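## Task

Scene 1: find the tote somewhere in the room and get the yellow foam block inside it, with no part sticking out past its rim. The robot must not tip over or finish leaning. The block has to stay in the tote on its own, without the robot holding it.

## Robot and tools

ROBOT. A Hello Robot Stretch 3 with one arm. It has a two-wheel differential base (0.33 m long, 0.34 m wide), a lift that rides up a mast, and a telescoping arm that points out of the robot's RIGHT side. The base cannot slide sideways, so to move the gripper forward or back you drive the base. Turning in place pivots about the point midway between the wheels, 0.05 m behind the front edge. With the arm in and the wrist folded, a turn sweeps a 0.28 m radius; an unfolded wrist reaches past that. Cameras: head_camera and nav_camera on the head (aimed with head_pan_rad and head_tilt_rad) and wrist_camera on the gripper. Loose objects may occasionally get nudged by an outside push.

FRAMES. Base frame: origin on the floor between the drive wheels, x forward, y left, z up. hand_pose is reported in this frame, at the point where the closed fingertips meet. Odometry frame is the base frame as it was when the scene began; heading is positive to the left, from -3.142 to 3.142.

execute_actions(actions). actions is a list run in order; an empty list just returns the current state and images. Each action may contain "robot", "steps" (1 to 450 control steps at 30 per second, default 1) and "until" (a stop condition, only with steps). {"steps": n} alone waits. robot can be: one command; a list of up to 8 commands run in sequence; or {"stop": true}, which brakes everything and clears the queue. A command can hold:
- base: exactly one of translate_m (metres, a relative drive from where the base is when that command begins, forward positive, magnitude at most 1) or rotate_rad (radians, relative turn in place, counter-clockwise/left positive, magnitude at most 3.2).
- joints: named absolute targets (unnamed joints keep their previous targets). lift_m 0 to 1.1 (arm height); arm_m 0 to 0.52 (extension); wrist_yaw_rad -1.345 to 4.42 (0 along the arm, positive toward the front, 3.0 folded over the base); wrist_pitch_rad -1.57 to 0.451 (negative tips fingers down); wrist_roll_rad -2.911 to 2.911; gripper_m -0.089 to 0.179 (larger is wider; actual fingertip gap is about 0.007 smaller when almost shut and 0.025 smaller fully open, zero below 0.007); head_pan_rad -3.953 to 1.73 (0 forward, positive left, -1.57 looks along the arm); head_tilt_rad -1.53 to 0.419 (negative looks down).
- contact_limits: {"arm_m": effort percent 1 to 100}, the effort at which the arm halts; lower is softer, too low halts immediately; lasts until the next arm command.
- In a list, {"pause_s": s} waits up to 15 s.
A new command acts immediately and discards the remainder of an older queue. An invalid value rejects the whole call. Base and joint motions begin together and keep going between calls.

until: {"robot": {"status": "ended"}} fires when nothing reads moving and no queue runs; use it with steps 450 to wait for a motion to finish. Other fields compare with ["op", value] using =, !=, <, <=, >, >=, e.g. "lift_m": [">", 0.3], or a status word / ["!=", "moving"]. {"any": {"status": "ended"}} fires when the first motion or queue ends.

zoom_image(camera, region): region [x0, y0, x1, y1] in pixels of the latest image, up to 504 by 504, for a closer look.

finished_scene(scene): closes the current scene (give its number) and reveals the next task. Only call once all motion has ended and the object rests in the tote unheld.

RESULTS. Each call returns one image per camera and lines such as base_status (with travelled vs goal in brackets), joint_goals, joint_status, measured_speeds, refusals/queue/queue_left, motor_effort (percent, peak in brackets, fairly noisy), base_tilt (degrees, forward and right positive), base_odometry, lidar_m (12 sectors of 30 degrees, first straight ahead, counter-clockwise; 0.17 m above the floor), wrist_depth_mm and head_depth_mm (7x7 median depth grids). Status words: moving, done, off_target (blocked short of target), contact_stop (arm or lift hit something and went slack until next command), time_out, stopped, torque_fault (a wrist servo shut off about 10 s; goals to it are refused). Lines starting refused:, dropped: or on_its_own flag trouble, including tilt warnings.

SPEED. Full base speed (0.30 m/s, 1.9 rad/s) only when stowed: lift_m under 0.30, arm_m under 0.03, wrist_yaw_rad over 2.54; otherwise 0.10 m/s and 0.63 rad/s.

GRASPING. Close by sending gripper_m smaller than the object's width; release by sending at least 0.02 more than the value where the pads made contact. The readings do not confirm a grasp; check the images. Squeezing too hard triggers a force reduction that can let objects slip.

AVOID. Fold or unfold the wrist only with lift_m between 0.32 and 0.95, wrist_pitch_rad -0.4 and roll near 0; keep pitch at -0.5 or lower when yaw is under -0.4. Do not push the arm into solid things with the gripper above roughly 0.45 m, and never push again after a contact_stop. Do not drive while the gripper holds or presses on something fixed. If the base snags or base_tilt shows a lean, reverse the last move in small steps, pull the gripper free, and lower lift_m to about 0.2 if still tipped. Avoid dropping, slamming or hard pushes, and let everything settle before finishing.

Each tool is called as name([rows], argument=value, ...), one row to a line, values as JSON.

## Session

execute_actions(actions=[])

Scene clock: 0.00 s.
robot.base_odometry: x=+0.000 y=+0.000 heading=+0.000 (m, m, rad; robot's odometry frame)
robot.turned_by_wheels: +0.000 (rad since the last result)
robot.turned_by_imu: +0.000 (rad since the last result)
robot.base_tilt: forward=+0.2 right=-0.3 (deg)
robot.lidar_m: 2.20 2.28 0.69 0.84 1.64 1.59 1.01 0.92 2.50 1.98 1.28 1.55
robot.head_depth_mm: 1877 1933 1938 1959 1969 1355 1961 / 1973 2105 2126 2168 2195 2109 2048 / 1994 2361 2390 2411 2472 2489 2057 / 1974 2635 2726 2747 2797 2727 2081 / 1969 2633 2692 2699 2715 2674 2078 / 1939 2474 2457 2484 2487 2470 2111 / 1944 2278 2276 2287 2297 2280 2112
robot.base_status: not_commanded
robot.joint_positions: lift_m=+0.409 arm_m=+0.002 wrist_yaw_rad=+3.059 wrist_pitch_rad=-0.430 wrist_roll_rad=-0.009 gripper_m=+0.037 head_pan_rad=-0.006 head_tilt_rad=-0.024
robot.joint_goals: lift_m=+0.409 arm_m=+0.002 wrist_yaw_rad=+3.059 wrist_pitch_rad=-0.430 wrist_roll_rad=-0.009 gripper_m=+0.037 head_pan_rad=-0.006 head_tilt_rad=-0.024
robot.joint_status: lift_m=not_commanded arm_m=not_commanded wrist_yaw_rad=not_commanded wrist_pitch_rad=not_commanded wrist_roll_rad=not_commanded gripper_m=not_commanded head_pan_rad=not_commanded head_tilt_rad=not_commanded
robot.measured_speeds: translate_m=+0.000 rotate_rad=+0.000 lift_m=+0.000 arm_m=+0.000 wrist_yaw_rad=+0.000 wrist_pitch_rad=+0.000 wrist_roll_rad=+0.000 head_pan_rad=+0.000 head_tilt_rad=+0.000
robot: refusals=0 queue=idle queue_left=0
robot.motor_effort: left_wheel=+1 right_wheel=+0 lift_m=+26 arm_m=-1 wrist_yaw_rad=+1 wrist_pitch_rad=+4 wrist_roll_rad=+0 gripper_m=+0 head_pan_rad=+0 head_tilt_rad=+2 (%)
robot.hand_pose: x=-0.0029 y=+0.0754 z=+0.4188 quat_wxyz=(+0.179, +0.693, +0.123, +0.687) (m; robot's base frame)
robot.wrist_depth_mm: - - - - 761 630 580 / - - - - 813 653 789 / - - - - 880 691 - / 985 - - - 920 762 980 / 802 810 - 791 805 802 811 / 653 661 671 664 689 669 667 / 574 573 - 574 550 573 569
pictures: head_camera (sideways: a quarter turn clockwise sets it upright), nav_camera (sideways: a quarter turn counterclockwise sets it upright), wrist_camera
Images, in order (width x height): head_camera 896x504, nav_camera 672x504, wrist_camera 644x364.

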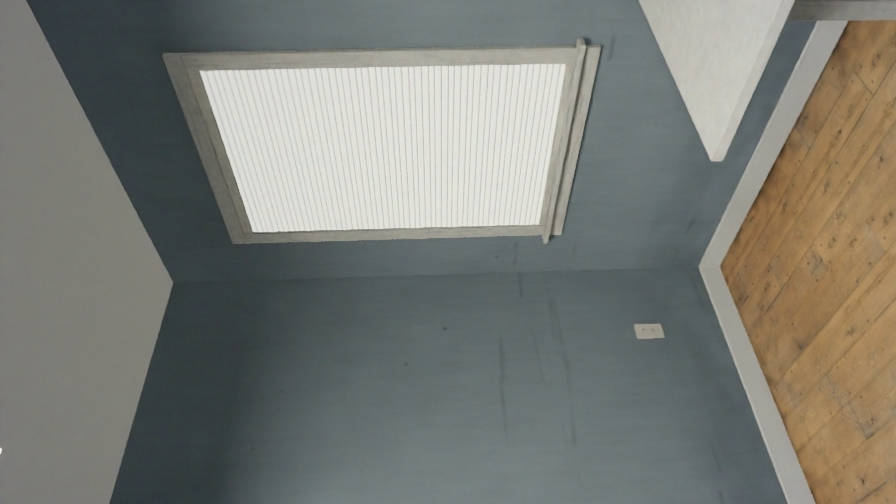

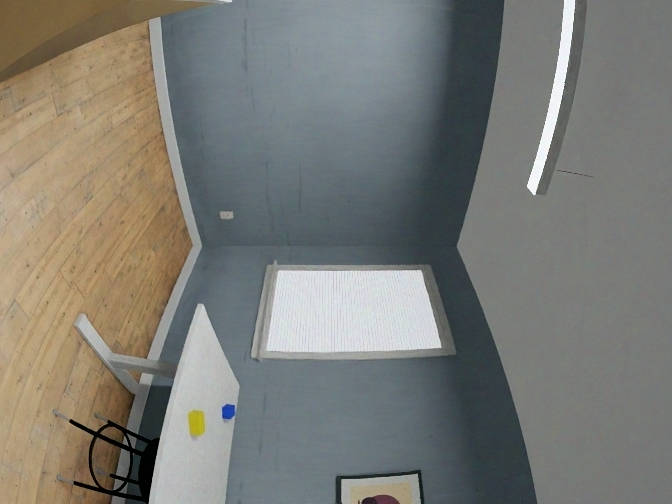

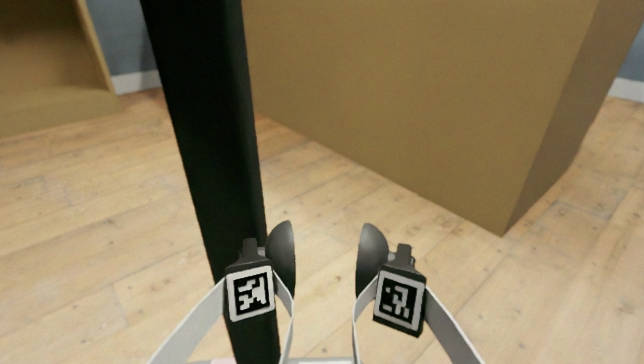

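execute_actions([
  {"robot":{"joints":{"head_pan_rad":-0.9,"head_tilt_rad":-0.6}},"steps":100,"until":{"robot":{"status":"ended"}}},
])

execute_actions([
  {"robot":{"joints":{"head_pan_rad":-2.6,"head_tilt_rad":-0.6}},"steps":100,"until":{"robot":{"status":"ended"}}},
])

execute_actions([
  {"robot":{"joints":{"head_pan_rad":1.5,"head_tilt_rad":-0.6}},"steps":150,"until":{"robot":{"status":"ended"}}},
])

Scene clock: 7.90 s.
robot.base_odometry: x=+0.000 y=+0.000 heading=+0.000 (m, m, rad; robot's odometry frame)
robot.turned_by_wheels: +0.000 (rad since the last result)
robot.turned_by_imu: +0.001 (rad since the last result)
robot.base_tilt: forward=+0.2 right=-0.4 (deg)
robot.lidar_m: 2.20 2.27 0.69 0.83 1.64 1.58 1.01 0.93 2.50 1.98 1.28 1.55
robot.head_depth_mm: 1517 1679 1405 2094 1758 1434 1216 / 1525 1679 1422 1690 1719 1443 1212 / 1509 1678 1431 2107 1765 1442 1213 / 1508 1676 1432 2079 1719 1449 1223 / 1499 1678 1440 2039 1734 1446 1223 / 1494 1658 1453 1462 1730 1450 1229 / 1490 1654 1446 2066 1799 1460 1231
robot.base_status: not_commanded
robot.joint_positions: lift_m=+0.409 arm_m=+0.002 wrist_yaw_rad=+3.059 wrist_pitch_rad=-0.430 wrist_roll_rad=-0.009 gripper_m=+0.037 head_pan_rad=-0.893 head_tilt_rad=-0.592
robot.joint_goals: lift_m=+0.409 arm_m=+0.002 wrist_yaw_rad=+3.059 wrist_pitch_rad=-0.430 wrist_roll_rad=-0.009 gripper_m=+0.037 head_pan_rad=-0.900 head_tilt_rad=-0.600
robot.joint_status: lift_m=not_commanded arm_m=not_commanded wrist_yaw_rad=not_commanded wrist_pitch_rad=not_commanded wrist_roll_rad=not_commanded gripper_m=not_commanded head_pan_rad=done head_tilt_rad=done
robot.measured_speeds: translate_m=+0.000 rotate_rad=+0.000 lift_m=+0.000 arm_m=+0.000 wrist_yaw_rad=+0.000 wrist_pitch_rad=+0.000 wrist_roll_rad=+0.000 head_pan_rad=+0.000 head_tilt_rad=+0.000
robot: refusals=0 queue=done queue_left=0
robot.motor_effort: left_wheel=+1(1) right_wheel=-1(1) lift_m=+26(26) arm_m=-1(1) wrist_yaw_rad=+1(0) wrist_pitch_rad=+4(4) wrist_roll_rad=+1(1) gripper_m=+0(0) head_pan_rad=-4(49) head_tilt_rad=-3(25) (%)
robot.hand_pose: x=-0.0029 y=+0.0754 z=+0.4188 quat_wxyz=(+0.179, +0.693, +0.123, +0.687) (m; robot's base frame)
robot.wrist_depth_mm: - - - 999 762 622 575 / - - - - 823 660 753 / - - - - 880 692 - / - 1000 - 998 915 759 995 / 800 798 - 818 823 796 804 / 660 672 667 658 670 673 666 / 557 564 - 562 552 571 567
pictures: head_camera (sideways: a quarter turn clockwise sets it upright), nav_camera (sideways: a quarter turn counterclockwise sets it upright), wrist_camera
Images, in order (width x height): head_camera 896x504, nav_camera 672x504, wrist_camera 644x364.

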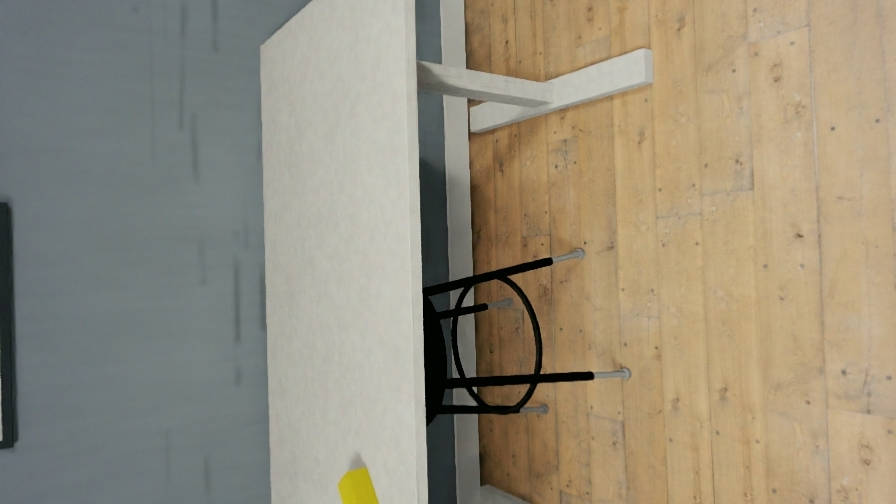

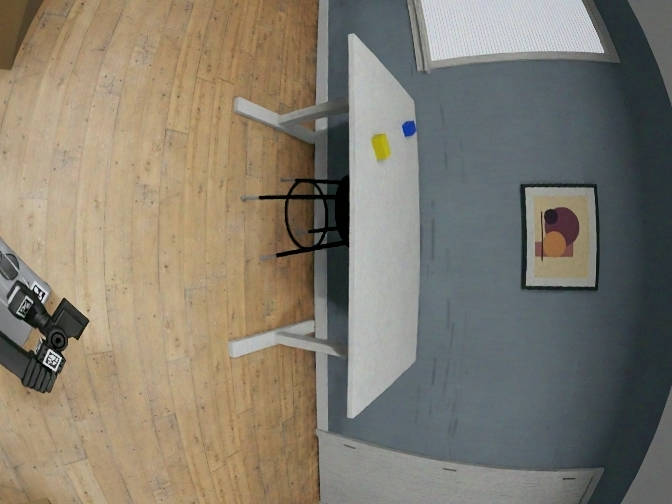

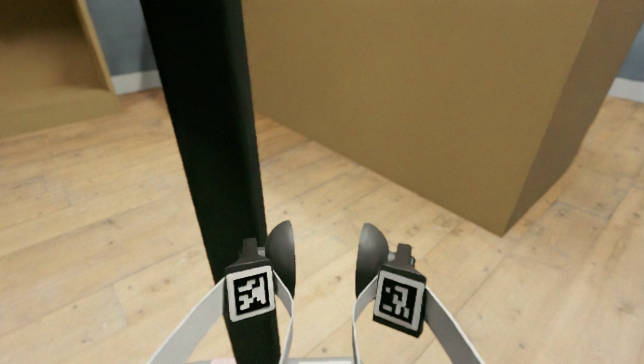

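Scene clock: 9.23 s.
robot.base_odometry: x=+0.000 y=+0.000 heading=+0.000 (m, m, rad; robot's odometry frame)
robot.turned_by_wheels: +0.000 (rad since the last result)
robot.turned_by_imu: +0.000 (rad since the last result)
robot.base_tilt: forward=+0.2 right=-0.3 (deg)
robot.lidar_m: 2.21 2.27 0.69 0.84 1.65 1.58 1.01 0.93 2.50 1.98 1.28 1.55
robot.head_depth_mm: 2235 2384 1049 1158 1357 1437 1211 / 2199 2360 1028 1132 1322 1439 1209 / 2159 2327 1014 1102 1285 1415 1214 / 2126 2312 1020 1130 1328 1417 1212 / 2088 2328 2588 2310 1777 1450 1221 / 2055 2292 2550 2318 1784 1462 1229 / 2034 2253 2500 2340 1804 1452 1224
robot.base_status: not_commanded
robot.joint_positions: lift_m=+0.409 arm_m=+0.002 wrist_yaw_rad=+3.059 wrist_pitch_rad=-0.430 wrist_roll_rad=-0.009 gripper_m=+0.037 head_pan_rad=-2.593 head_tilt_rad=-0.593
robot.joint_goals: lift_m=+0.409 arm_m=+0.002 wrist_yaw_rad=+3.059 wrist_pitch_rad=-0.430 wrist_roll_rad=-0.009 gripper_m=+0.037 head_pan_rad=-2.600 head_tilt_rad=-0.600
robot.joint_status: lift_m=not_commanded arm_m=not_commanded wrist_yaw_rad=not_commanded wrist_pitch_rad=not_commanded wrist_roll_rad=not_commanded gripper_m=not_commanded head_pan_rad=done head_tilt_rad=done
robot.measured_speeds: translate_m=+0.000 rotate_rad=+0.000 lift_m=+0.000 arm_m=+0.000 wrist_yaw_rad=+0.000 wrist_pitch_rad=+0.000 wrist_roll_rad=+0.000 head_pan_rad=+0.000 head_tilt_rad=+0.000
robot: refusals=0 queue=done queue_left=0
robot.motor_effort: left_wheel=+1(1) right_wheel=+0(1) lift_m=+26(26) arm_m=-1(1) wrist_yaw_rad=-1(0) wrist_pitch_rad=+4(4) wrist_roll_rad=+1(0) gripper_m=+0(0) head_pan_rad=-4(51) head_tilt_rad=-3(3) (%)
robot.hand_pose: x=-0.0029 y=+0.0754 z=+0.4188 quat_wxyz=(+0.179, +0.693, +0.123, +0.687) (m; robot's base frame)
robot.wrist_depth_mm: - - - - 779 623 578 / - - - - 810 660 768 / - - - - 885 701 - / 983 - - 980 904 769 - / 803 798 - 801 826 793 815 / 654 676 675 663 686 669 671 / 561 568 - 565 554 579 568
pictures: head_camera (sideways: a quarter turn clockwise sets it upright), nav_camera (sideways: a quarter turn counterclockwise sets it upright), wrist_camera
Images, in order (width x height): head_camera 896x504, nav_camera 672x504, wrist_camera 644x364.

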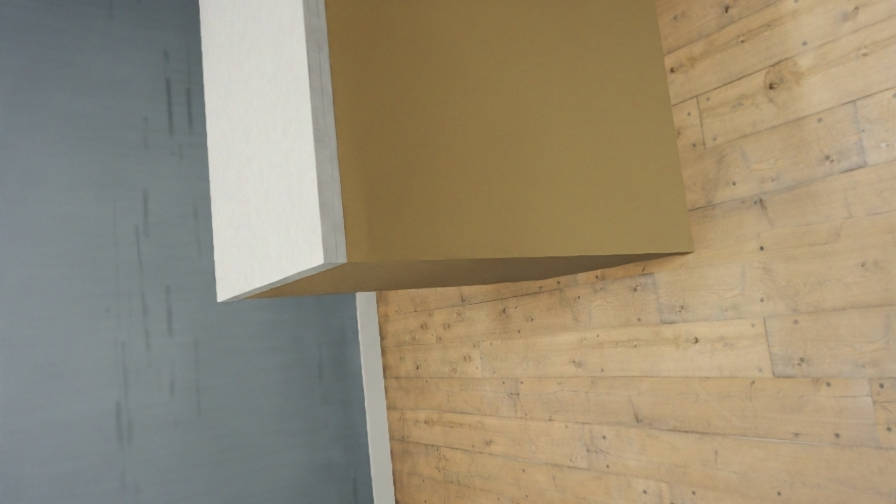

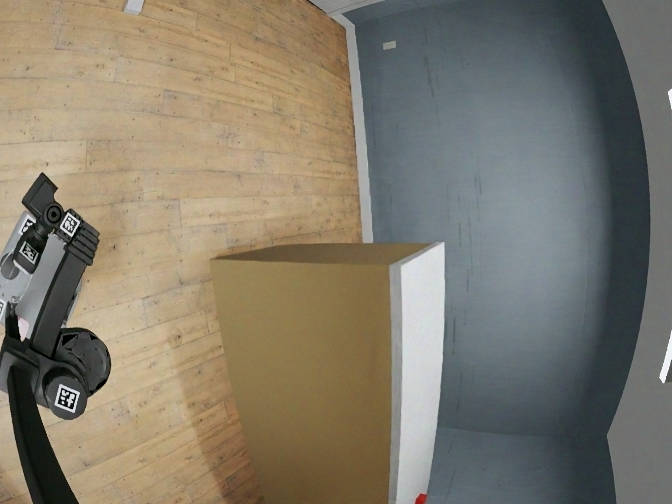

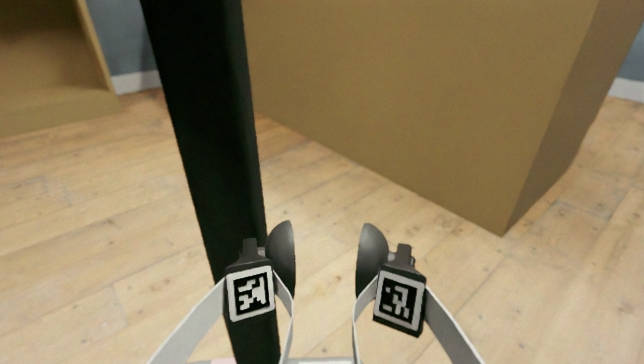

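Scene clock: 11.50 s.
robot.base_odometry: x=+0.000 y=+0.000 heading=+0.000 (m, m, rad; robot's odometry frame)
robot.turned_by_wheels: +0.000 (rad since the last result)
robot.turned_by_imu: +0.000 (rad since the last result)
robot.base_tilt: forward=+0.1 right=-0.3 (deg)
robot.lidar_m: 2.20 2.27 0.69 0.84 1.64 1.58 1.01 0.93 2.50 1.98 1.28 1.55
robot.head_depth_mm: 2113 2267 943 788 878 991 1130 / 2277 2421 950 875 985 1124 1197 / 2485 2556 956 979 1120 1306 1217 / 2373 1631 1019 1118 1304 1414 1218 / 2149 1634 1133 1288 1535 1442 1222 / 1970 1656 1277 1534 1727 1454 1225 / 1835 1670 1515 1894 1784 1451 1283
robot.base_status: not_commanded
robot.joint_positions: lift_m=+0.409 arm_m=+0.002 wrist_yaw_rad=+3.059 wrist_pitch_rad=-0.430 wrist_roll_rad=-0.009 gripper_m=+0.037 head_pan_rad=+1.493 head_tilt_rad=-0.593
robot.joint_goals: lift_m=+0.409 arm_m=+0.002 wrist_yaw_rad=+3.059 wrist_pitch_rad=-0.430 wrist_roll_rad=-0.009 gripper_m=+0.037 head_pan_rad=+1.500 head_tilt_rad=-0.600
robot.joint_status: lift_m=not_commanded arm_m=not_commanded wrist_yaw_rad=not_commanded wrist_pitch_rad=not_commanded wrist_roll_rad=not_commanded gripper_m=not_commanded head_pan_rad=done head_tilt_rad=done
robot.measured_speeds: translate_m=+0.000 rotate_rad=+0.000 lift_m=+0.000 arm_m=+0.000 wrist_yaw_rad=+0.000 wrist_pitch_rad=+0.000 wrist_roll_rad=+0.000 head_pan_rad=+0.000 head_tilt_rad=+0.000
robot: refusals=0 queue=done queue_left=0
robot.motor_effort: left_wheel=+1(1) right_wheel=-1(1) lift_m=+26(26) arm_m=-1(1) wrist_yaw_rad=+0(0) wrist_pitch_rad=+4(4) wrist_roll_rad=+1(1) gripper_m=+0(0) head_pan_rad=+4(50) head_tilt_rad=-3(2) (%)
robot.hand_pose: x=-0.0029 y=+0.0754 z=+0.4188 quat_wxyz=(+0.179, +0.693, +0.123, +0.687) (m; robot's base frame)
robot.wrist_depth_mm: - - - 987 770 625 571 / - - - - 814 654 764 / - - - - 881 697 - / 995 977 - 981 918 769 - / 790 790 - 796 827 794 805 / 670 662 660 666 681 674 662 / 561 567 - 572 549 570 565
pictures: head_camera (sideways: a quarter turn clockwise sets it upright), nav_camera (sideways: a quarter turn counterclockwise sets it upright), wrist_camera
Images, in order (width x height): head_camera 896x504, nav_camera 672x504, wrist_camera 644x364.

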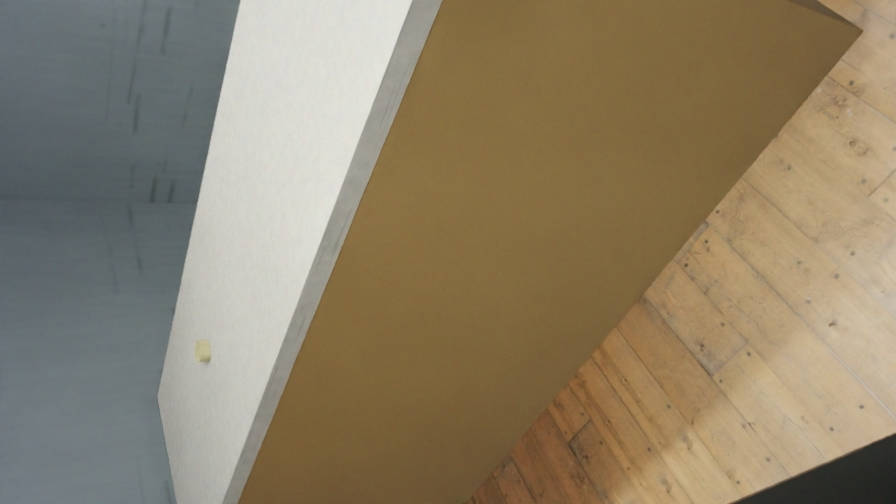

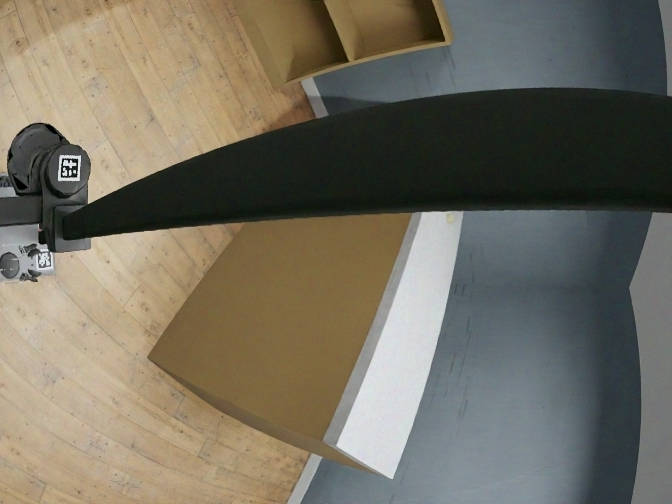

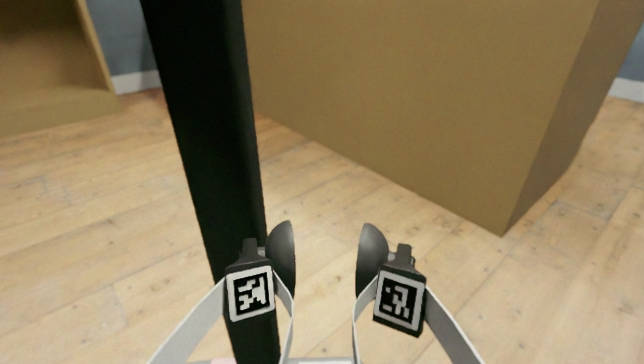

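execute_actions([
  {"robot":{"joints":{"head_pan_rad":-3.7,"head_tilt_rad":-0.4}},"steps":150,"until":{"robot":{"status":"ended"}}},
])

Scene clock: 18.90 s.
robot.base_odometry: x=+0.000 y=+0.000 heading=+0.000 (m, m, rad; robot's odometry frame)
robot.turned_by_wheels: +0.000 (rad since the last result)
robot.turned_by_imu: +0.001 (rad since the last result)
robot.base_tilt: forward=+0.2 right=-0.4 (deg)
robot.lidar_m: 2.21 2.27 0.69 0.84 1.64 1.58 1.01 0.93 2.49 1.98 1.29 1.55
robot.head_depth_mm: 1603 1724 1780 1889 2017 1679 1358 / 1646 1762 1865 1960 2022 1676 1347 / 1693 1808 1927 2052 2048 1690 1358 / 1751 1885 1921 2066 2086 1693 1360 / 1812 1972 2105 2234 2159 1688 1362 / 1859 2010 1903 1810 1903 1702 1376 / 1933 2081 1822 1499 1543 1587 1381
robot.base_status: not_commanded
robot.joint_positions: lift_m=+0.409 arm_m=+0.002 wrist_yaw_rad=+3.059 wrist_pitch_rad=-0.430 wrist_roll_rad=-0.009 gripper_m=+0.037 head_pan_rad=-3.693 head_tilt_rad=-0.409
robot.joint_goals: lift_m=+0.409 arm_m=+0.002 wrist_yaw_rad=+3.059 wrist_pitch_rad=-0.430 wrist_roll_rad=-0.009 gripper_m=+0.037 head_pan_rad=-3.700 head_tilt_rad=-0.400
robot.joint_status: lift_m=not_commanded arm_m=not_commanded wrist_yaw_rad=not_commanded wrist_pitch_rad=not_commanded wrist_roll_rad=not_commanded gripper_m=not_commanded head_pan_rad=done head_tilt_rad=done
robot.measured_speeds: translate_m=+0.000 rotate_rad=+0.000 lift_m=+0.000 arm_m=+0.000 wrist_yaw_rad=+0.000 wrist_pitch_rad=+0.000 wrist_roll_rad=+0.000 head_pan_rad=+0.000 head_tilt_rad=+0.000
robot: refusals=0 queue=done queue_left=0
robot.motor_effort: left_wheel=+1(1) right_wheel=-1(1) lift_m=+26(26) arm_m=-1(1) wrist_yaw_rad=+0(1) wrist_pitch_rad=+4(4) wrist_roll_rad=+1(1) gripper_m=+0(1) head_pan_rad=-4(52) head_tilt_rad=+4(15) (%)
robot.hand_pose: x=-0.0029 y=+0.0754 z=+0.4188 quat_wxyz=(+0.179, +0.693, +0.123, +0.687) (m; robot's base frame)
robot.wrist_depth_mm: - - - 998 772 624 578 / - - - - 816 662 756 / - - - - 884 687 - / 982 996 - - 912 754 - / 791 790 - 811 851 786 795 / 665 660 667 672 673 667 673 / 565 568 - 563 551 576 570
pictures: head_camera (sideways: a quarter turn clockwise sets it upright), nav_camera (sideways: a quarter turn counterclockwise sets it upright), wrist_camera
Images, in order (width x height): head_camera 896x504, nav_camera 672x504, wrist_camera 644x364.

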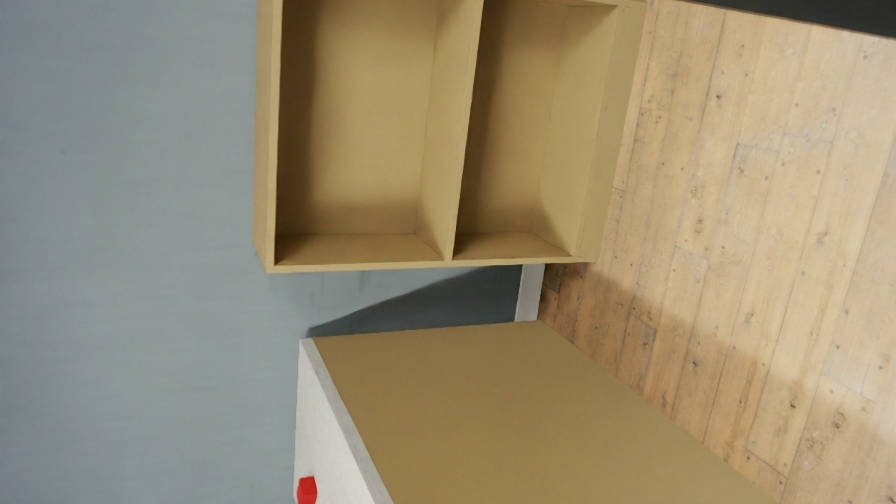

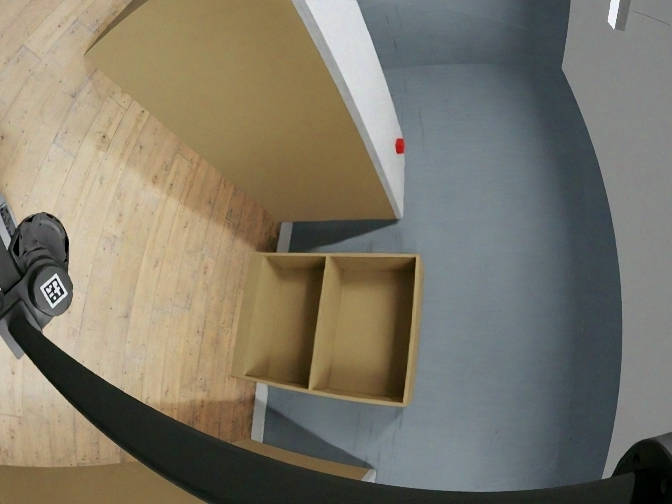

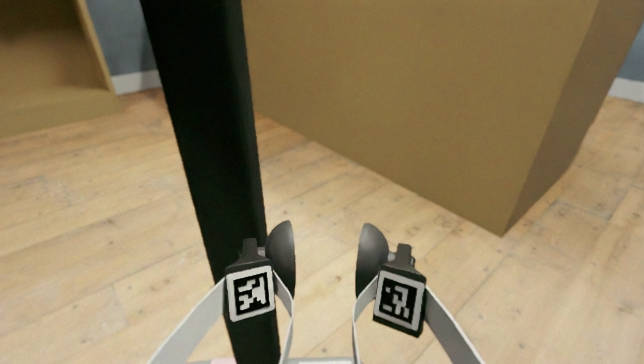

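execute_actions([
  {"robot":{"base":{"rotate_rad":-0.16},"joints":{"lift_m":0.9,"wrist_pitch_rad":-0.4,"head_pan_rad":0.9,"head_tilt_rad":-0.6}},"steps":100,"until":{"robot":{"base_status":"done"}}},
  {"robot":{"base":{"translate_m":0.67}},"steps":300,"until":{"robot":{"lift_m_status":"done"}}},
  {"robot":{"joints":{"wrist_yaw_rad":0.0,"gripper_m":0.15}},"steps":300,"until":{"robot":{"status":"ended"}}},
])

Scene clock: 48.23 s.
robot.base_odometry: x=+0.661 y=-0.107 heading=-0.160 (m, m, rad; robot's odometry frame)
robot.turned_by_wheels: -0.160 (rad since the last result)
robot.turned_by_imu: -0.160 (rad since the last result)
robot.base_tilt: forward=+0.2 right=-0.3 (deg)
robot.lidar_m: 1.45 1.84 1.83 0.75 0.72 2.15 1.63 1.49 2.88 1.21 0.67 0.91
robot.head_depth_mm: 1528 1709 1901 2076 1761 1437 1210 / 1532 1698 1897 2090 1761 1435 1215 / 1542 1695 1907 2103 1778 1438 1220 / 1529 1719 1921 2108 1763 1437 1222 / 1546 1700 1913 2107 1786 1456 1223 / 1550 1711 1917 2120 1794 1451 1218 / 1553 1728 1930 2133 1775 1454 1229
robot.base_status: done (translate_m +0.6700 of +0.6700)
robot.joint_positions: lift_m=+0.900 arm_m=+0.002 wrist_yaw_rad=+0.003 wrist_pitch_rad=-0.418 wrist_roll_rad=-0.009 gripper_m=+0.150 head_pan_rad=+0.893 head_tilt_rad=-0.593
robot.joint_goals: lift_m=+0.900 arm_m=+0.002 wrist_yaw_rad=+0.000 wrist_pitch_rad=-0.400 wrist_roll_rad=-0.009 gripper_m=+0.150 head_pan_rad=+0.900 head_tilt_rad=-0.600
robot.joint_status: lift_m=done arm_m=not_commanded wrist_yaw_rad=done wrist_pitch_rad=done wrist_roll_rad=not_commanded gripper_m=done head_pan_rad=done head_tilt_rad=done
robot.measured_speeds: translate_m=+0.000 rotate_rad=+0.000 lift_m=+0.000 arm_m=+0.000 wrist_yaw_rad=+0.000 wrist_pitch_rad=+0.000 wrist_roll_rad=+0.000 head_pan_rad=+0.000 head_tilt_rad=+0.000
robot: refusals=0 queue=done queue_left=0
robot.motor_effort: left_wheel=+4(11) right_wheel=-4(7) lift_m=+29(30) arm_m=-1(1) wrist_yaw_rad=-3(5) wrist_pitch_rad=+5(7) wrist_roll_rad=+1(0) gripper_m=-1(99) head_pan_rad=+4(49) head_tilt_rad=-3(14) (%)
robot.hand_pose: x=-0.0208 y=-0.3711 z=+0.9125 quat_wxyz=(+0.695, +0.149, -0.688, -0.145) (m; robot's base frame)
robot.wrist_depth_mm: 855 989 - - - - - / 888 - - - - - - / 779 779 796 782 923 - - / 587 579 590 656 - - - / 457 483 505 - - - - / 381 - - - - - - / 345 - - - - - -
pictures: head_camera (sideways: a quarter turn clockwise sets it upright), nav_camera (sideways: a quarter turn counterclockwise sets it upright), wrist_camera
Images, in order (width x height): head_camera 896x504, nav_camera 672x504, wrist_camera 644x364.

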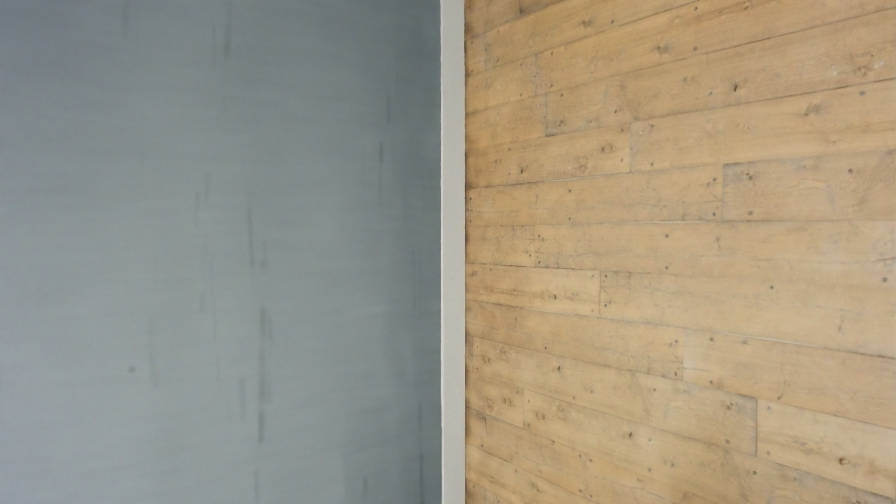

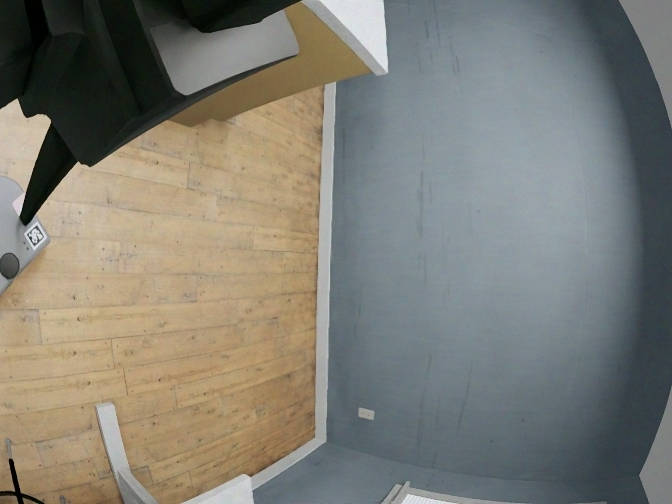

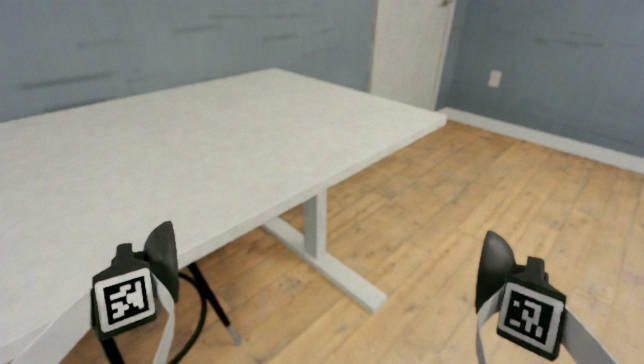

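execute_actions([
  {"robot":{"base":{"rotate_rad":0.86},"joints":{"head_pan_rad":-1.57,"head_tilt_rad":-0.8}},"steps":100,"until":{"robot":{"status":"ended"}}},
])

Scene clock: 55.37 s.
robot.base_odometry: x=+0.661 y=-0.107 heading=+0.700 (m, m, rad; robot's odometry frame)
robot.turned_by_wheels: +0.860 (rad since the last result)
robot.turned_by_imu: +0.875 (rad since the last result)
robot.base_tilt: forward=+0.2 right=-0.5 (deg)
robot.lidar_m: 1.83 0.88 0.67 0.96 1.91 1.50 2.92 1.21 0.89 0.67 0.91 1.86
robot.head_depth_mm: 1110 1229 973 788 - - 1079 / 1117 1226 972 811 - - 1089 / 1111 1225 980 811 - - 1090 / 1115 1223 980 803 - 1291 1119 / 1119 1229 985 811 1505 1294 1136 / 1107 1230 984 791 1437 1281 1134 / 1111 1224 989 794 1518 1299 1138
robot.base_status: done (rotate_rad +0.8598 of +0.8600)
robot.joint_positions: lift_m=+0.900 arm_m=+0.002 wrist_yaw_rad=+0.002 wrist_pitch_rad=-0.418 wrist_roll_rad=-0.009 gripper_m=+0.150 head_pan_rad=-1.563 head_tilt_rad=-0.790
robot.joint_goals: lift_m=+0.900 arm_m=+0.002 wrist_yaw_rad=+0.000 wrist_pitch_rad=-0.400 wrist_roll_rad=-0.009 gripper_m=+0.150 head_pan_rad=-1.570 head_tilt_rad=-0.800
robot.joint_status: lift_m=done arm_m=not_commanded wrist_yaw_rad=done wrist_pitch_rad=done wrist_roll_rad=not_commanded gripper_m=done head_pan_rad=done head_tilt_rad=done
robot.measured_speeds: translate_m=+0.000 rotate_rad=+0.000 lift_m=+0.000 arm_m=+0.000 wrist_yaw_rad=+0.000 wrist_pitch_rad=+0.000 wrist_roll_rad=+0.000 head_pan_rad=+0.000 head_tilt_rad=+0.000
robot: refusals=0 queue=done queue_left=0
robot.motor_effort: left_wheel=-3(7) right_wheel=+3(5) lift_m=+29(29) arm_m=-1(2) wrist_yaw_rad=-2(3) wrist_pitch_rad=+5(5) wrist_roll_rad=+0(1) gripper_m=+0(0) head_pan_rad=-4(48) head_tilt_rad=-4(16) (%)
robot.hand_pose: x=-0.0210 y=-0.3711 z=+0.9125 quat_wxyz=(+0.695, +0.148, -0.688, -0.146) (m; robot's base frame)
robot.wrist_depth_mm: 997 981 981 960 939 923 899 / - - - - - 998 - / - 862 790 783 801 807 783 / - 575 588 528 589 591 588 / 462 482 462 464 468 474 467 / - - 412 402 385 - 389 / - - - - - - 953
pictures: head_camera (sideways: a quarter turn clockwise sets it upright), nav_camera (sideways: a quarter turn counterclockwise sets it upright), wrist_camera
Images, in order (width x height): head_camera 896x504, nav_camera 672x504, wrist_camera 644x364.

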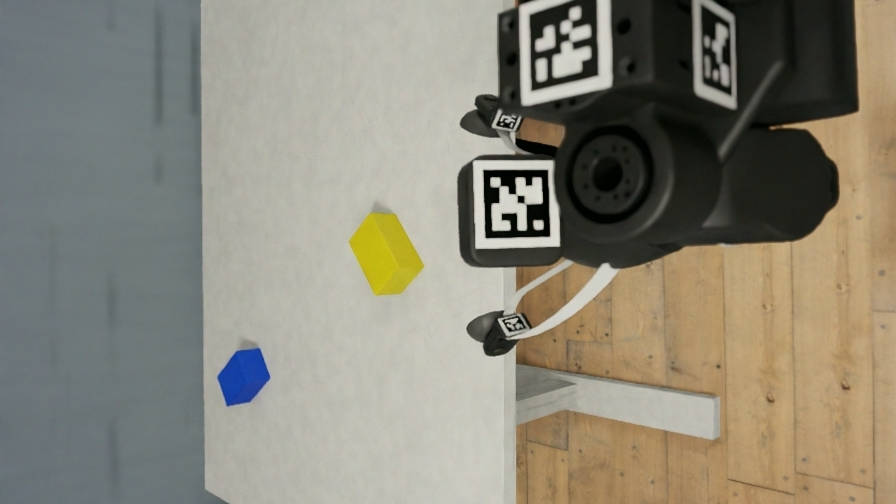

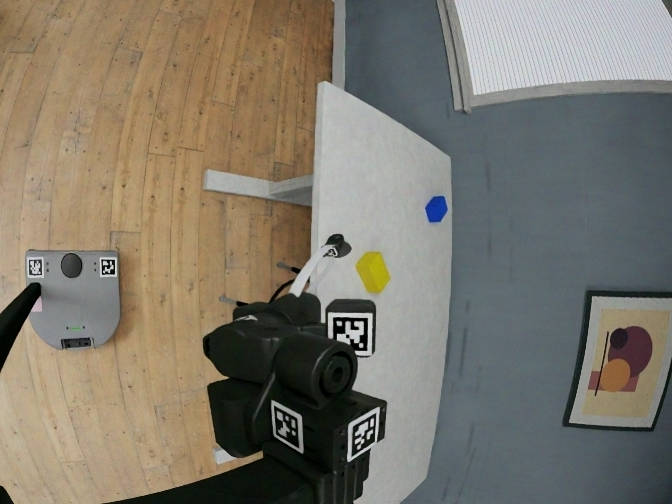

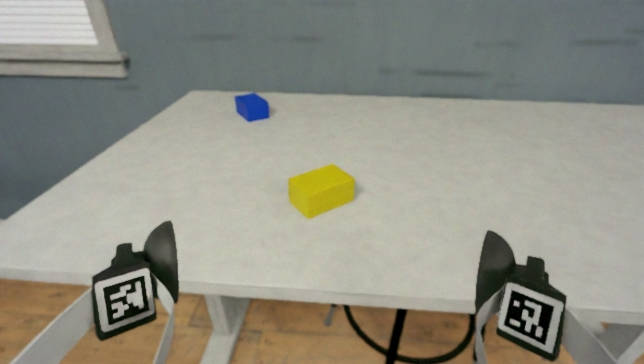

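zoom_image(camera="head_camera", region=[310,190,470,310])

Region (310, 190, 470, 310) of head_camera's 896x504 image, scaled by 3.150, with more detail than that image has; it fills the top 378 rows of this view, and the rest is white.

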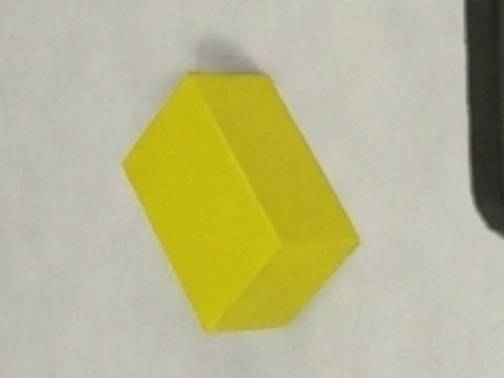

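execute_actions([
  {"robot":{"base":{"translate_m":-0.124},"joints":{"wrist_yaw_rad":0.65,"arm_m":0.30,"lift_m":0.80,"gripper_m":0.179,"head_pan_rad":-1.4}},"steps":200,"until":{"robot":{"status":"ended"}}},
])

Scene clock: 84.20 s.
robot.base_odometry: x=+0.567 y=-0.187 heading=+0.700 (m, m, rad; robot's odometry frame)
robot.turned_by_wheels: +0.000 (rad since the last result)
robot.turned_by_imu: +0.001 (rad since the last result)
robot.base_tilt: forward=+0.1 right=-0.4 (deg)
robot.lidar_m: 1.96 0.88 0.73 1.46 1.72 1.39 2.79 1.82 0.84 0.65 0.96 1.85
robot.head_depth_mm: 1081 1174 1048 768 1438 1280 1132 / 1090 1204 1047 746 1430 1284 1131 / 1110 1223 1030 748 1435 1286 1134 / 1125 1234 981 770 1507 1290 1131 / 1142 1233 981 791 1510 1294 1137 / 1162 1255 985 814 1467 1296 1135 / 1179 1309 992 821 1512 1296 1139
robot.base_status: done (translate_m -0.1240 of -0.1240)
robot.joint_positions: lift_m=+0.800 arm_m=+0.300 wrist_yaw_rad=+0.648 wrist_pitch_rad=-0.418 wrist_roll_rad=-0.009 gripper_m=+0.179 head_pan_rad=-1.407 head_tilt_rad=-0.790
robot.joint_goals: lift_m=+0.800 arm_m=+0.300 wrist_yaw_rad=+0.650 wrist_pitch_rad=-0.400 wrist_roll_rad=-0.009 gripper_m=+0.179 head_pan_rad=-1.400 head_tilt_rad=-0.800
robot.joint_status: lift_m=done arm_m=done wrist_yaw_rad=done wrist_pitch_rad=done wrist_roll_rad=not_commanded gripper_m=done head_pan_rad=done head_tilt_rad=done
robot.measured_speeds: translate_m=+0.000 rotate_rad=+0.000 lift_m=+0.000 arm_m=+0.000 wrist_yaw_rad=+0.000 wrist_pitch_rad=+0.000 wrist_roll_rad=+0.000 head_pan_rad=+0.000 head_tilt_rad=+0.000
robot: refusals=0 queue=done queue_left=0
robot.motor_effort: left_wheel=-2(8) right_wheel=+2(3) lift_m=+23(29) arm_m=+3(3) wrist_yaw_rad=+3(4) wrist_pitch_rad=+5(5) wrist_roll_rad=+1(1) gripper_m=+0(98) head_pan_rad=+4(21) head_tilt_rad=-3(4) (%)
robot.hand_pose: x=+0.1139 y=-0.6237 z=+0.8129 quat_wxyz=(+0.705, +0.359, -0.606, +0.082) (m; robot's base frame)
robot.wrist_depth_mm: - - - 931 748 635 554 / - - - 843 759 659 574 / - 527 529 534 538 532 544 / 390 396 395 393 394 398 402 / 318 323 311 288 258 314 317 / - 258 260 220 219 260 268 / 925 222 223 222 223 222 -
pictures: head_camera (sideways: a quarter turn clockwise sets it upright), nav_camera (sideways: a quarter turn counterclockwise sets it upright), wrist_camera
Images, in order (width x height): head_camera 896x504, nav_camera 672x504, wrist_camera 644x364.

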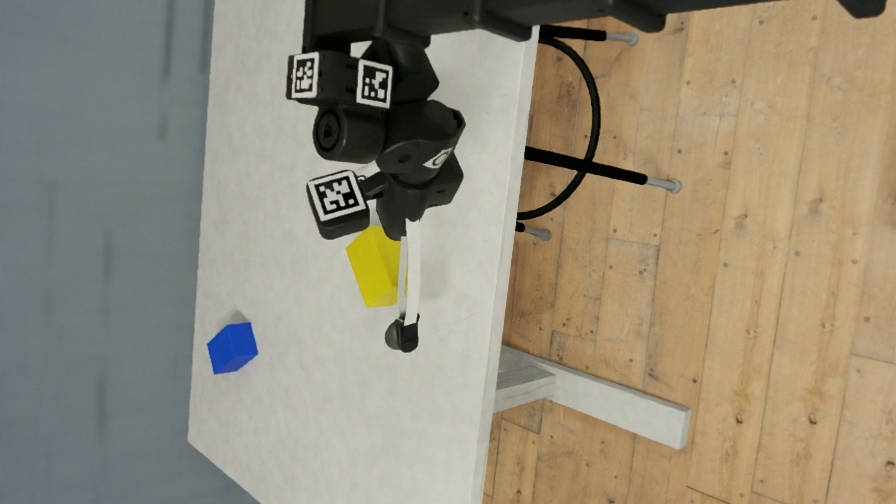

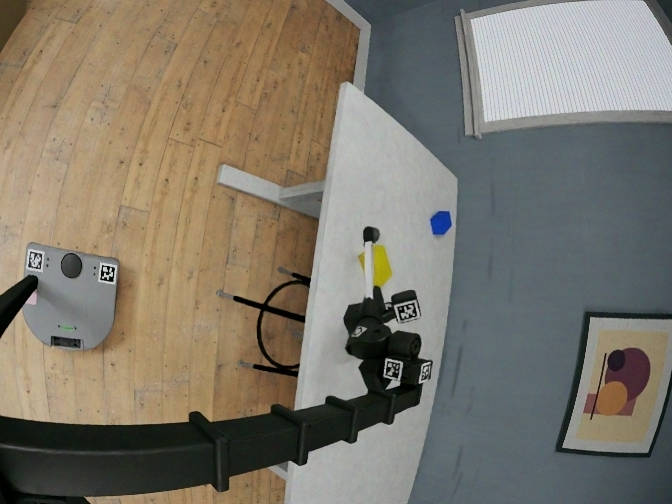

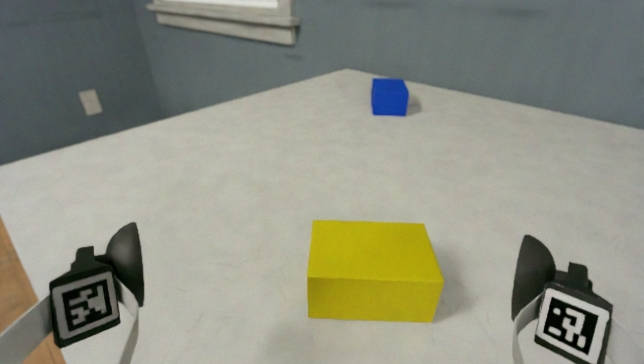

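execute_actions([
  {"robot":[{"joints":{"arm_m":0.35}},{"joints":{"lift_m":0.735}}],"steps":200,"until":{"robot":{"status":"ended"}}},
])

Scene clock: 90.53 s.
robot.base_odometry: x=+0.567 y=-0.187 heading=+0.700 (m, m, rad; robot's odometry frame)
robot.turned_by_wheels: +0.000 (rad since the last result)
robot.turned_by_imu: +0.001 (rad since the last result)
robot.base_tilt: forward=+0.3 right=-0.2 (deg)
robot.lidar_m: 1.96 0.88 0.73 1.47 1.73 1.39 2.80 1.82 0.84 0.65 0.96 1.86
robot.head_depth_mm: 1074 1181 1007 - 1434 1273 1130 / 1096 1196 1013 747 1440 1284 1132 / 1108 1222 1015 745 1431 1291 1134 / 1125 1238 983 769 1501 1289 1128 / 1143 1239 982 794 1502 1296 1136 / 1161 1255 987 816 1458 1290 1139 / 1181 1301 992 819 1511 1295 1137
robot.base_status: done (translate_m -0.1240 of -0.1240)
robot.joint_positions: lift_m=+0.735 arm_m=+0.350 wrist_yaw_rad=+0.648 wrist_pitch_rad=-0.418 wrist_roll_rad=-0.009 gripper_m=+0.179 head_pan_rad=-1.407 head_tilt_rad=-0.790
robot.joint_goals: lift_m=+0.735 arm_m=+0.350 wrist_yaw_rad=+0.650 wrist_pitch_rad=-0.400 wrist_roll_rad=-0.009 gripper_m=+0.179 head_pan_rad=-1.400 head_tilt_rad=-0.800
robot.joint_status: lift_m=done arm_m=done wrist_yaw_rad=done wrist_pitch_rad=done wrist_roll_rad=not_commanded gripper_m=done head_pan_rad=done head_tilt_rad=done
robot.measured_speeds: translate_m=+0.000 rotate_rad=+0.000 lift_m=+0.000 arm_m=+0.000 wrist_yaw_rad=+0.000 wrist_pitch_rad=+0.000 wrist_roll_rad=+0.000 head_pan_rad=+0.000 head_tilt_rad=+0.000
robot: refusals=0 queue=done queue_left=0
robot.motor_effort: left_wheel=-2(2) right_wheel=+2(3) lift_m=+23(23) arm_m=+3(4) wrist_yaw_rad=+3(3) wrist_pitch_rad=+5(5) wrist_roll_rad=+0(1) gripper_m=+1(1) head_pan_rad=+4(4) head_tilt_rad=-3(4) (%)
robot.hand_pose: x=+0.1139 y=-0.6737 z=+0.7479 quat_wxyz=(+0.705, +0.359, -0.606, +0.082) (m; robot's base frame)
robot.wrist_depth_mm: - - - 880 703 597 518 / - - 561 566 514 568 523 / 361 362 365 365 366 368 375 / 268 270 270 187 272 273 275 / 214 223 198 148 155 217 217 / - 178 167 156 161 180 183 / - 152 152 153 153 153 -
pictures: head_camera (sideways: a quarter turn clockwise sets it upright), nav_camera (sideways: a quarter turn counterclockwise sets it upright), wrist_camera
Images, in order (width x height): head_camera 896x504, nav_camera 672x504, wrist_camera 644x364.

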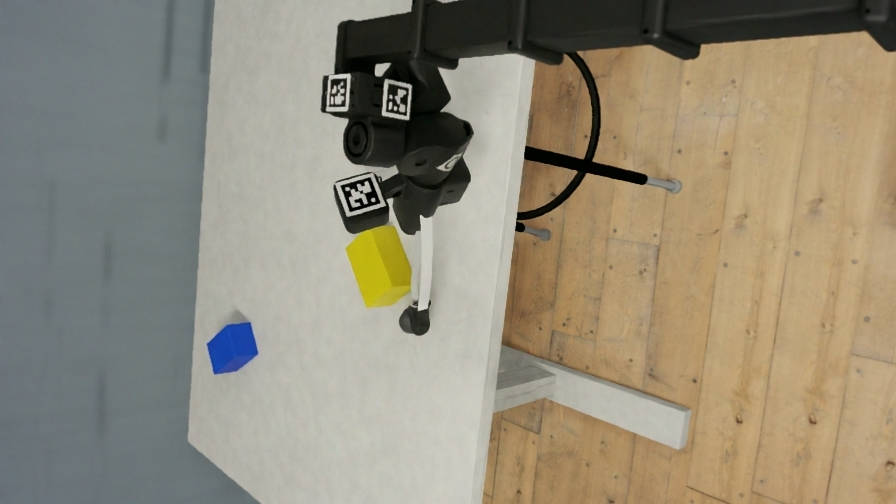

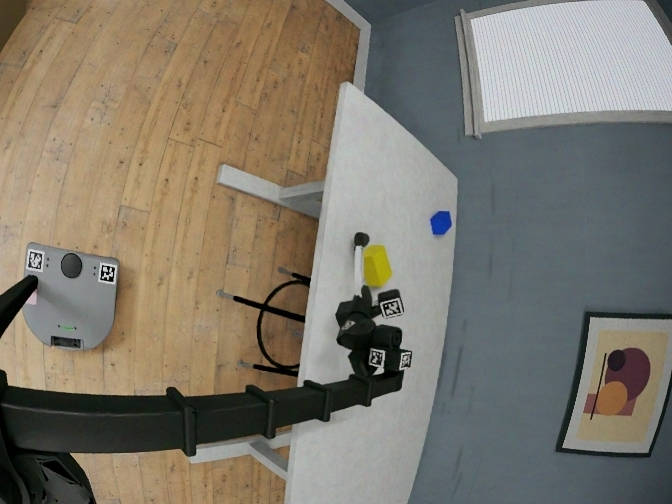

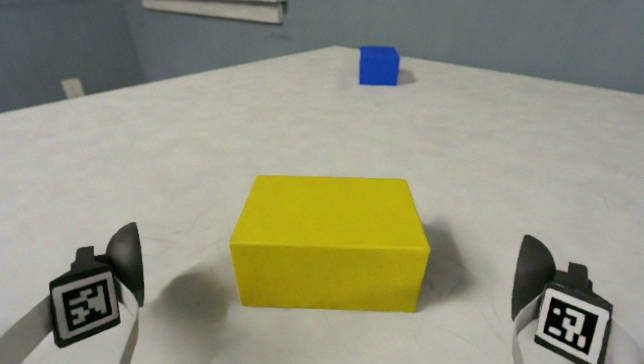

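execute_actions([
  {"robot":[{"joints":{"arm_m":0.376,"lift_m":0.73},"base":{"translate_m":0.02}},{"joints":{"gripper_m":0.06}}],"steps":200,"until":{"robot":{"status":"ended"}}},
])

Scene clock: 99.97 s.
robot.base_odometry: x=+0.582 y=-0.174 heading=+0.700 (m, m, rad; robot's odometry frame)
robot.turned_by_wheels: +0.000 (rad since the last result)
robot.turned_by_imu: +0.001 (rad since the last result)
robot.base_tilt: forward=+0.2 right=-0.1 (deg)
robot.lidar_m: 1.94 0.88 0.72 1.39 1.76 1.40 2.82 1.17 0.84 0.65 0.95 1.85
robot.head_depth_mm: 1077 1179 1009 - - 1274 1126 / 1091 1205 1048 753 1439 1291 1131 / 1109 1219 1014 748 1438 1292 1132 / 1123 1233 981 770 1491 1291 1133 / 1148 1248 982 794 1498 1295 1135 / 1163 1257 984 815 1463 1300 1129 / 1178 1335 989 818 1518 1295 1135
robot.base_status: done (translate_m +0.0200 of +0.0200)
robot.joint_positions: lift_m=+0.730 arm_m=+0.376 wrist_yaw_rad=+0.648 wrist_pitch_rad=-0.415 wrist_roll_rad=-0.009 gripper_m=+0.061 head_pan_rad=-1.407 head_tilt_rad=-0.791
robot.joint_goals: lift_m=+0.730 arm_m=+0.376 wrist_yaw_rad=+0.650 wrist_pitch_rad=-0.400 wrist_roll_rad=-0.009 gripper_m=+0.060 head_pan_rad=-1.400 head_tilt_rad=-0.800
robot.joint_status: lift_m=done arm_m=done wrist_yaw_rad=done wrist_pitch_rad=done wrist_roll_rad=not_commanded gripper_m=done head_pan_rad=done head_tilt_rad=done
robot.measured_speeds: translate_m=+0.000 rotate_rad=+0.000 lift_m=+0.000 arm_m=+0.000 wrist_yaw_rad=+0.000 wrist_pitch_rad=+0.000 wrist_roll_rad=+0.000 head_pan_rad=+0.000 head_tilt_rad=+0.000
robot: refusals=0 queue=done queue_left=0
robot.motor_effort: left_wheel=-3(5) right_wheel=+2(6) lift_m=+23(23) arm_m=+3(5) wrist_yaw_rad=+4(2) wrist_pitch_rad=+4(5) wrist_roll_rad=+0(1) gripper_m=-18(100) head_pan_rad=+4(4) head_tilt_rad=-3(3) (%)
robot.hand_pose: x=+0.1142 y=-0.7000 z=+0.7436 quat_wxyz=(+0.705, +0.358, -0.606, +0.084) (m; robot's base frame)
robot.wrist_depth_mm: - - - 840 675 576 500 / - - 545 543 488 565 506 / 354 354 357 356 357 360 360 / 261 262 263 265 266 264 265 / 208 208 141 142 142 210 210 / 172 175 125 121 117 177 175 / 149 143 141 133 128 144 149
pictures: head_camera (sideways: a quarter turn clockwise sets it upright), nav_camera (sideways: a quarter turn counterclockwise sets it upright), wrist_camera
Images, in order (width x height): head_camera 896x504, nav_camera 672x504, wrist_camera 644x364.

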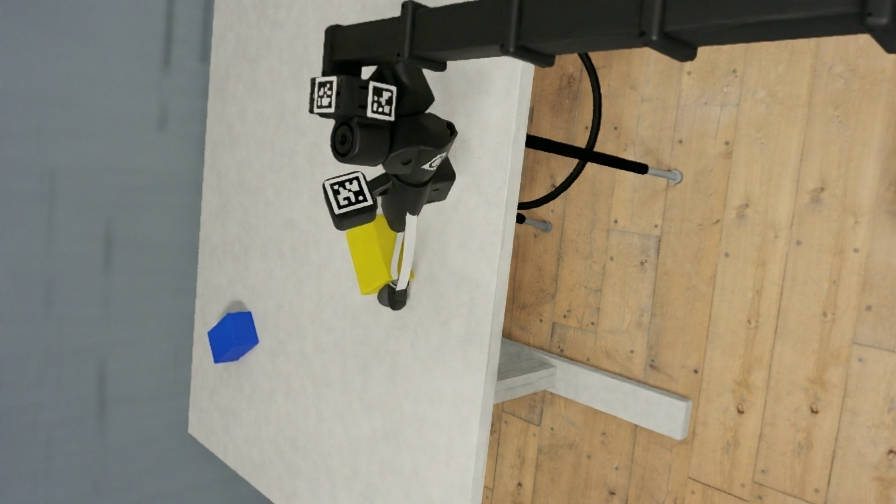

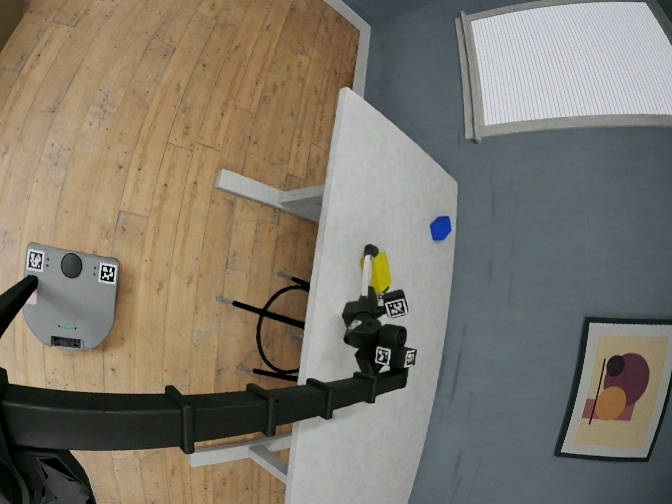

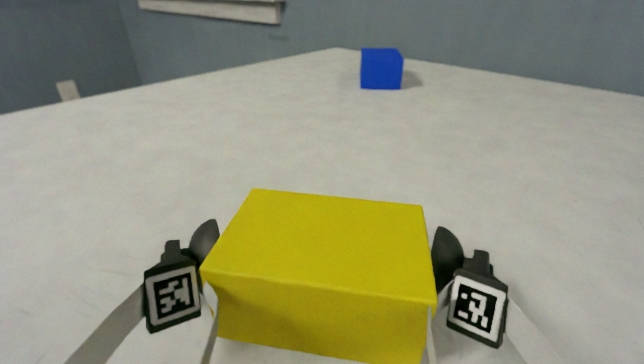

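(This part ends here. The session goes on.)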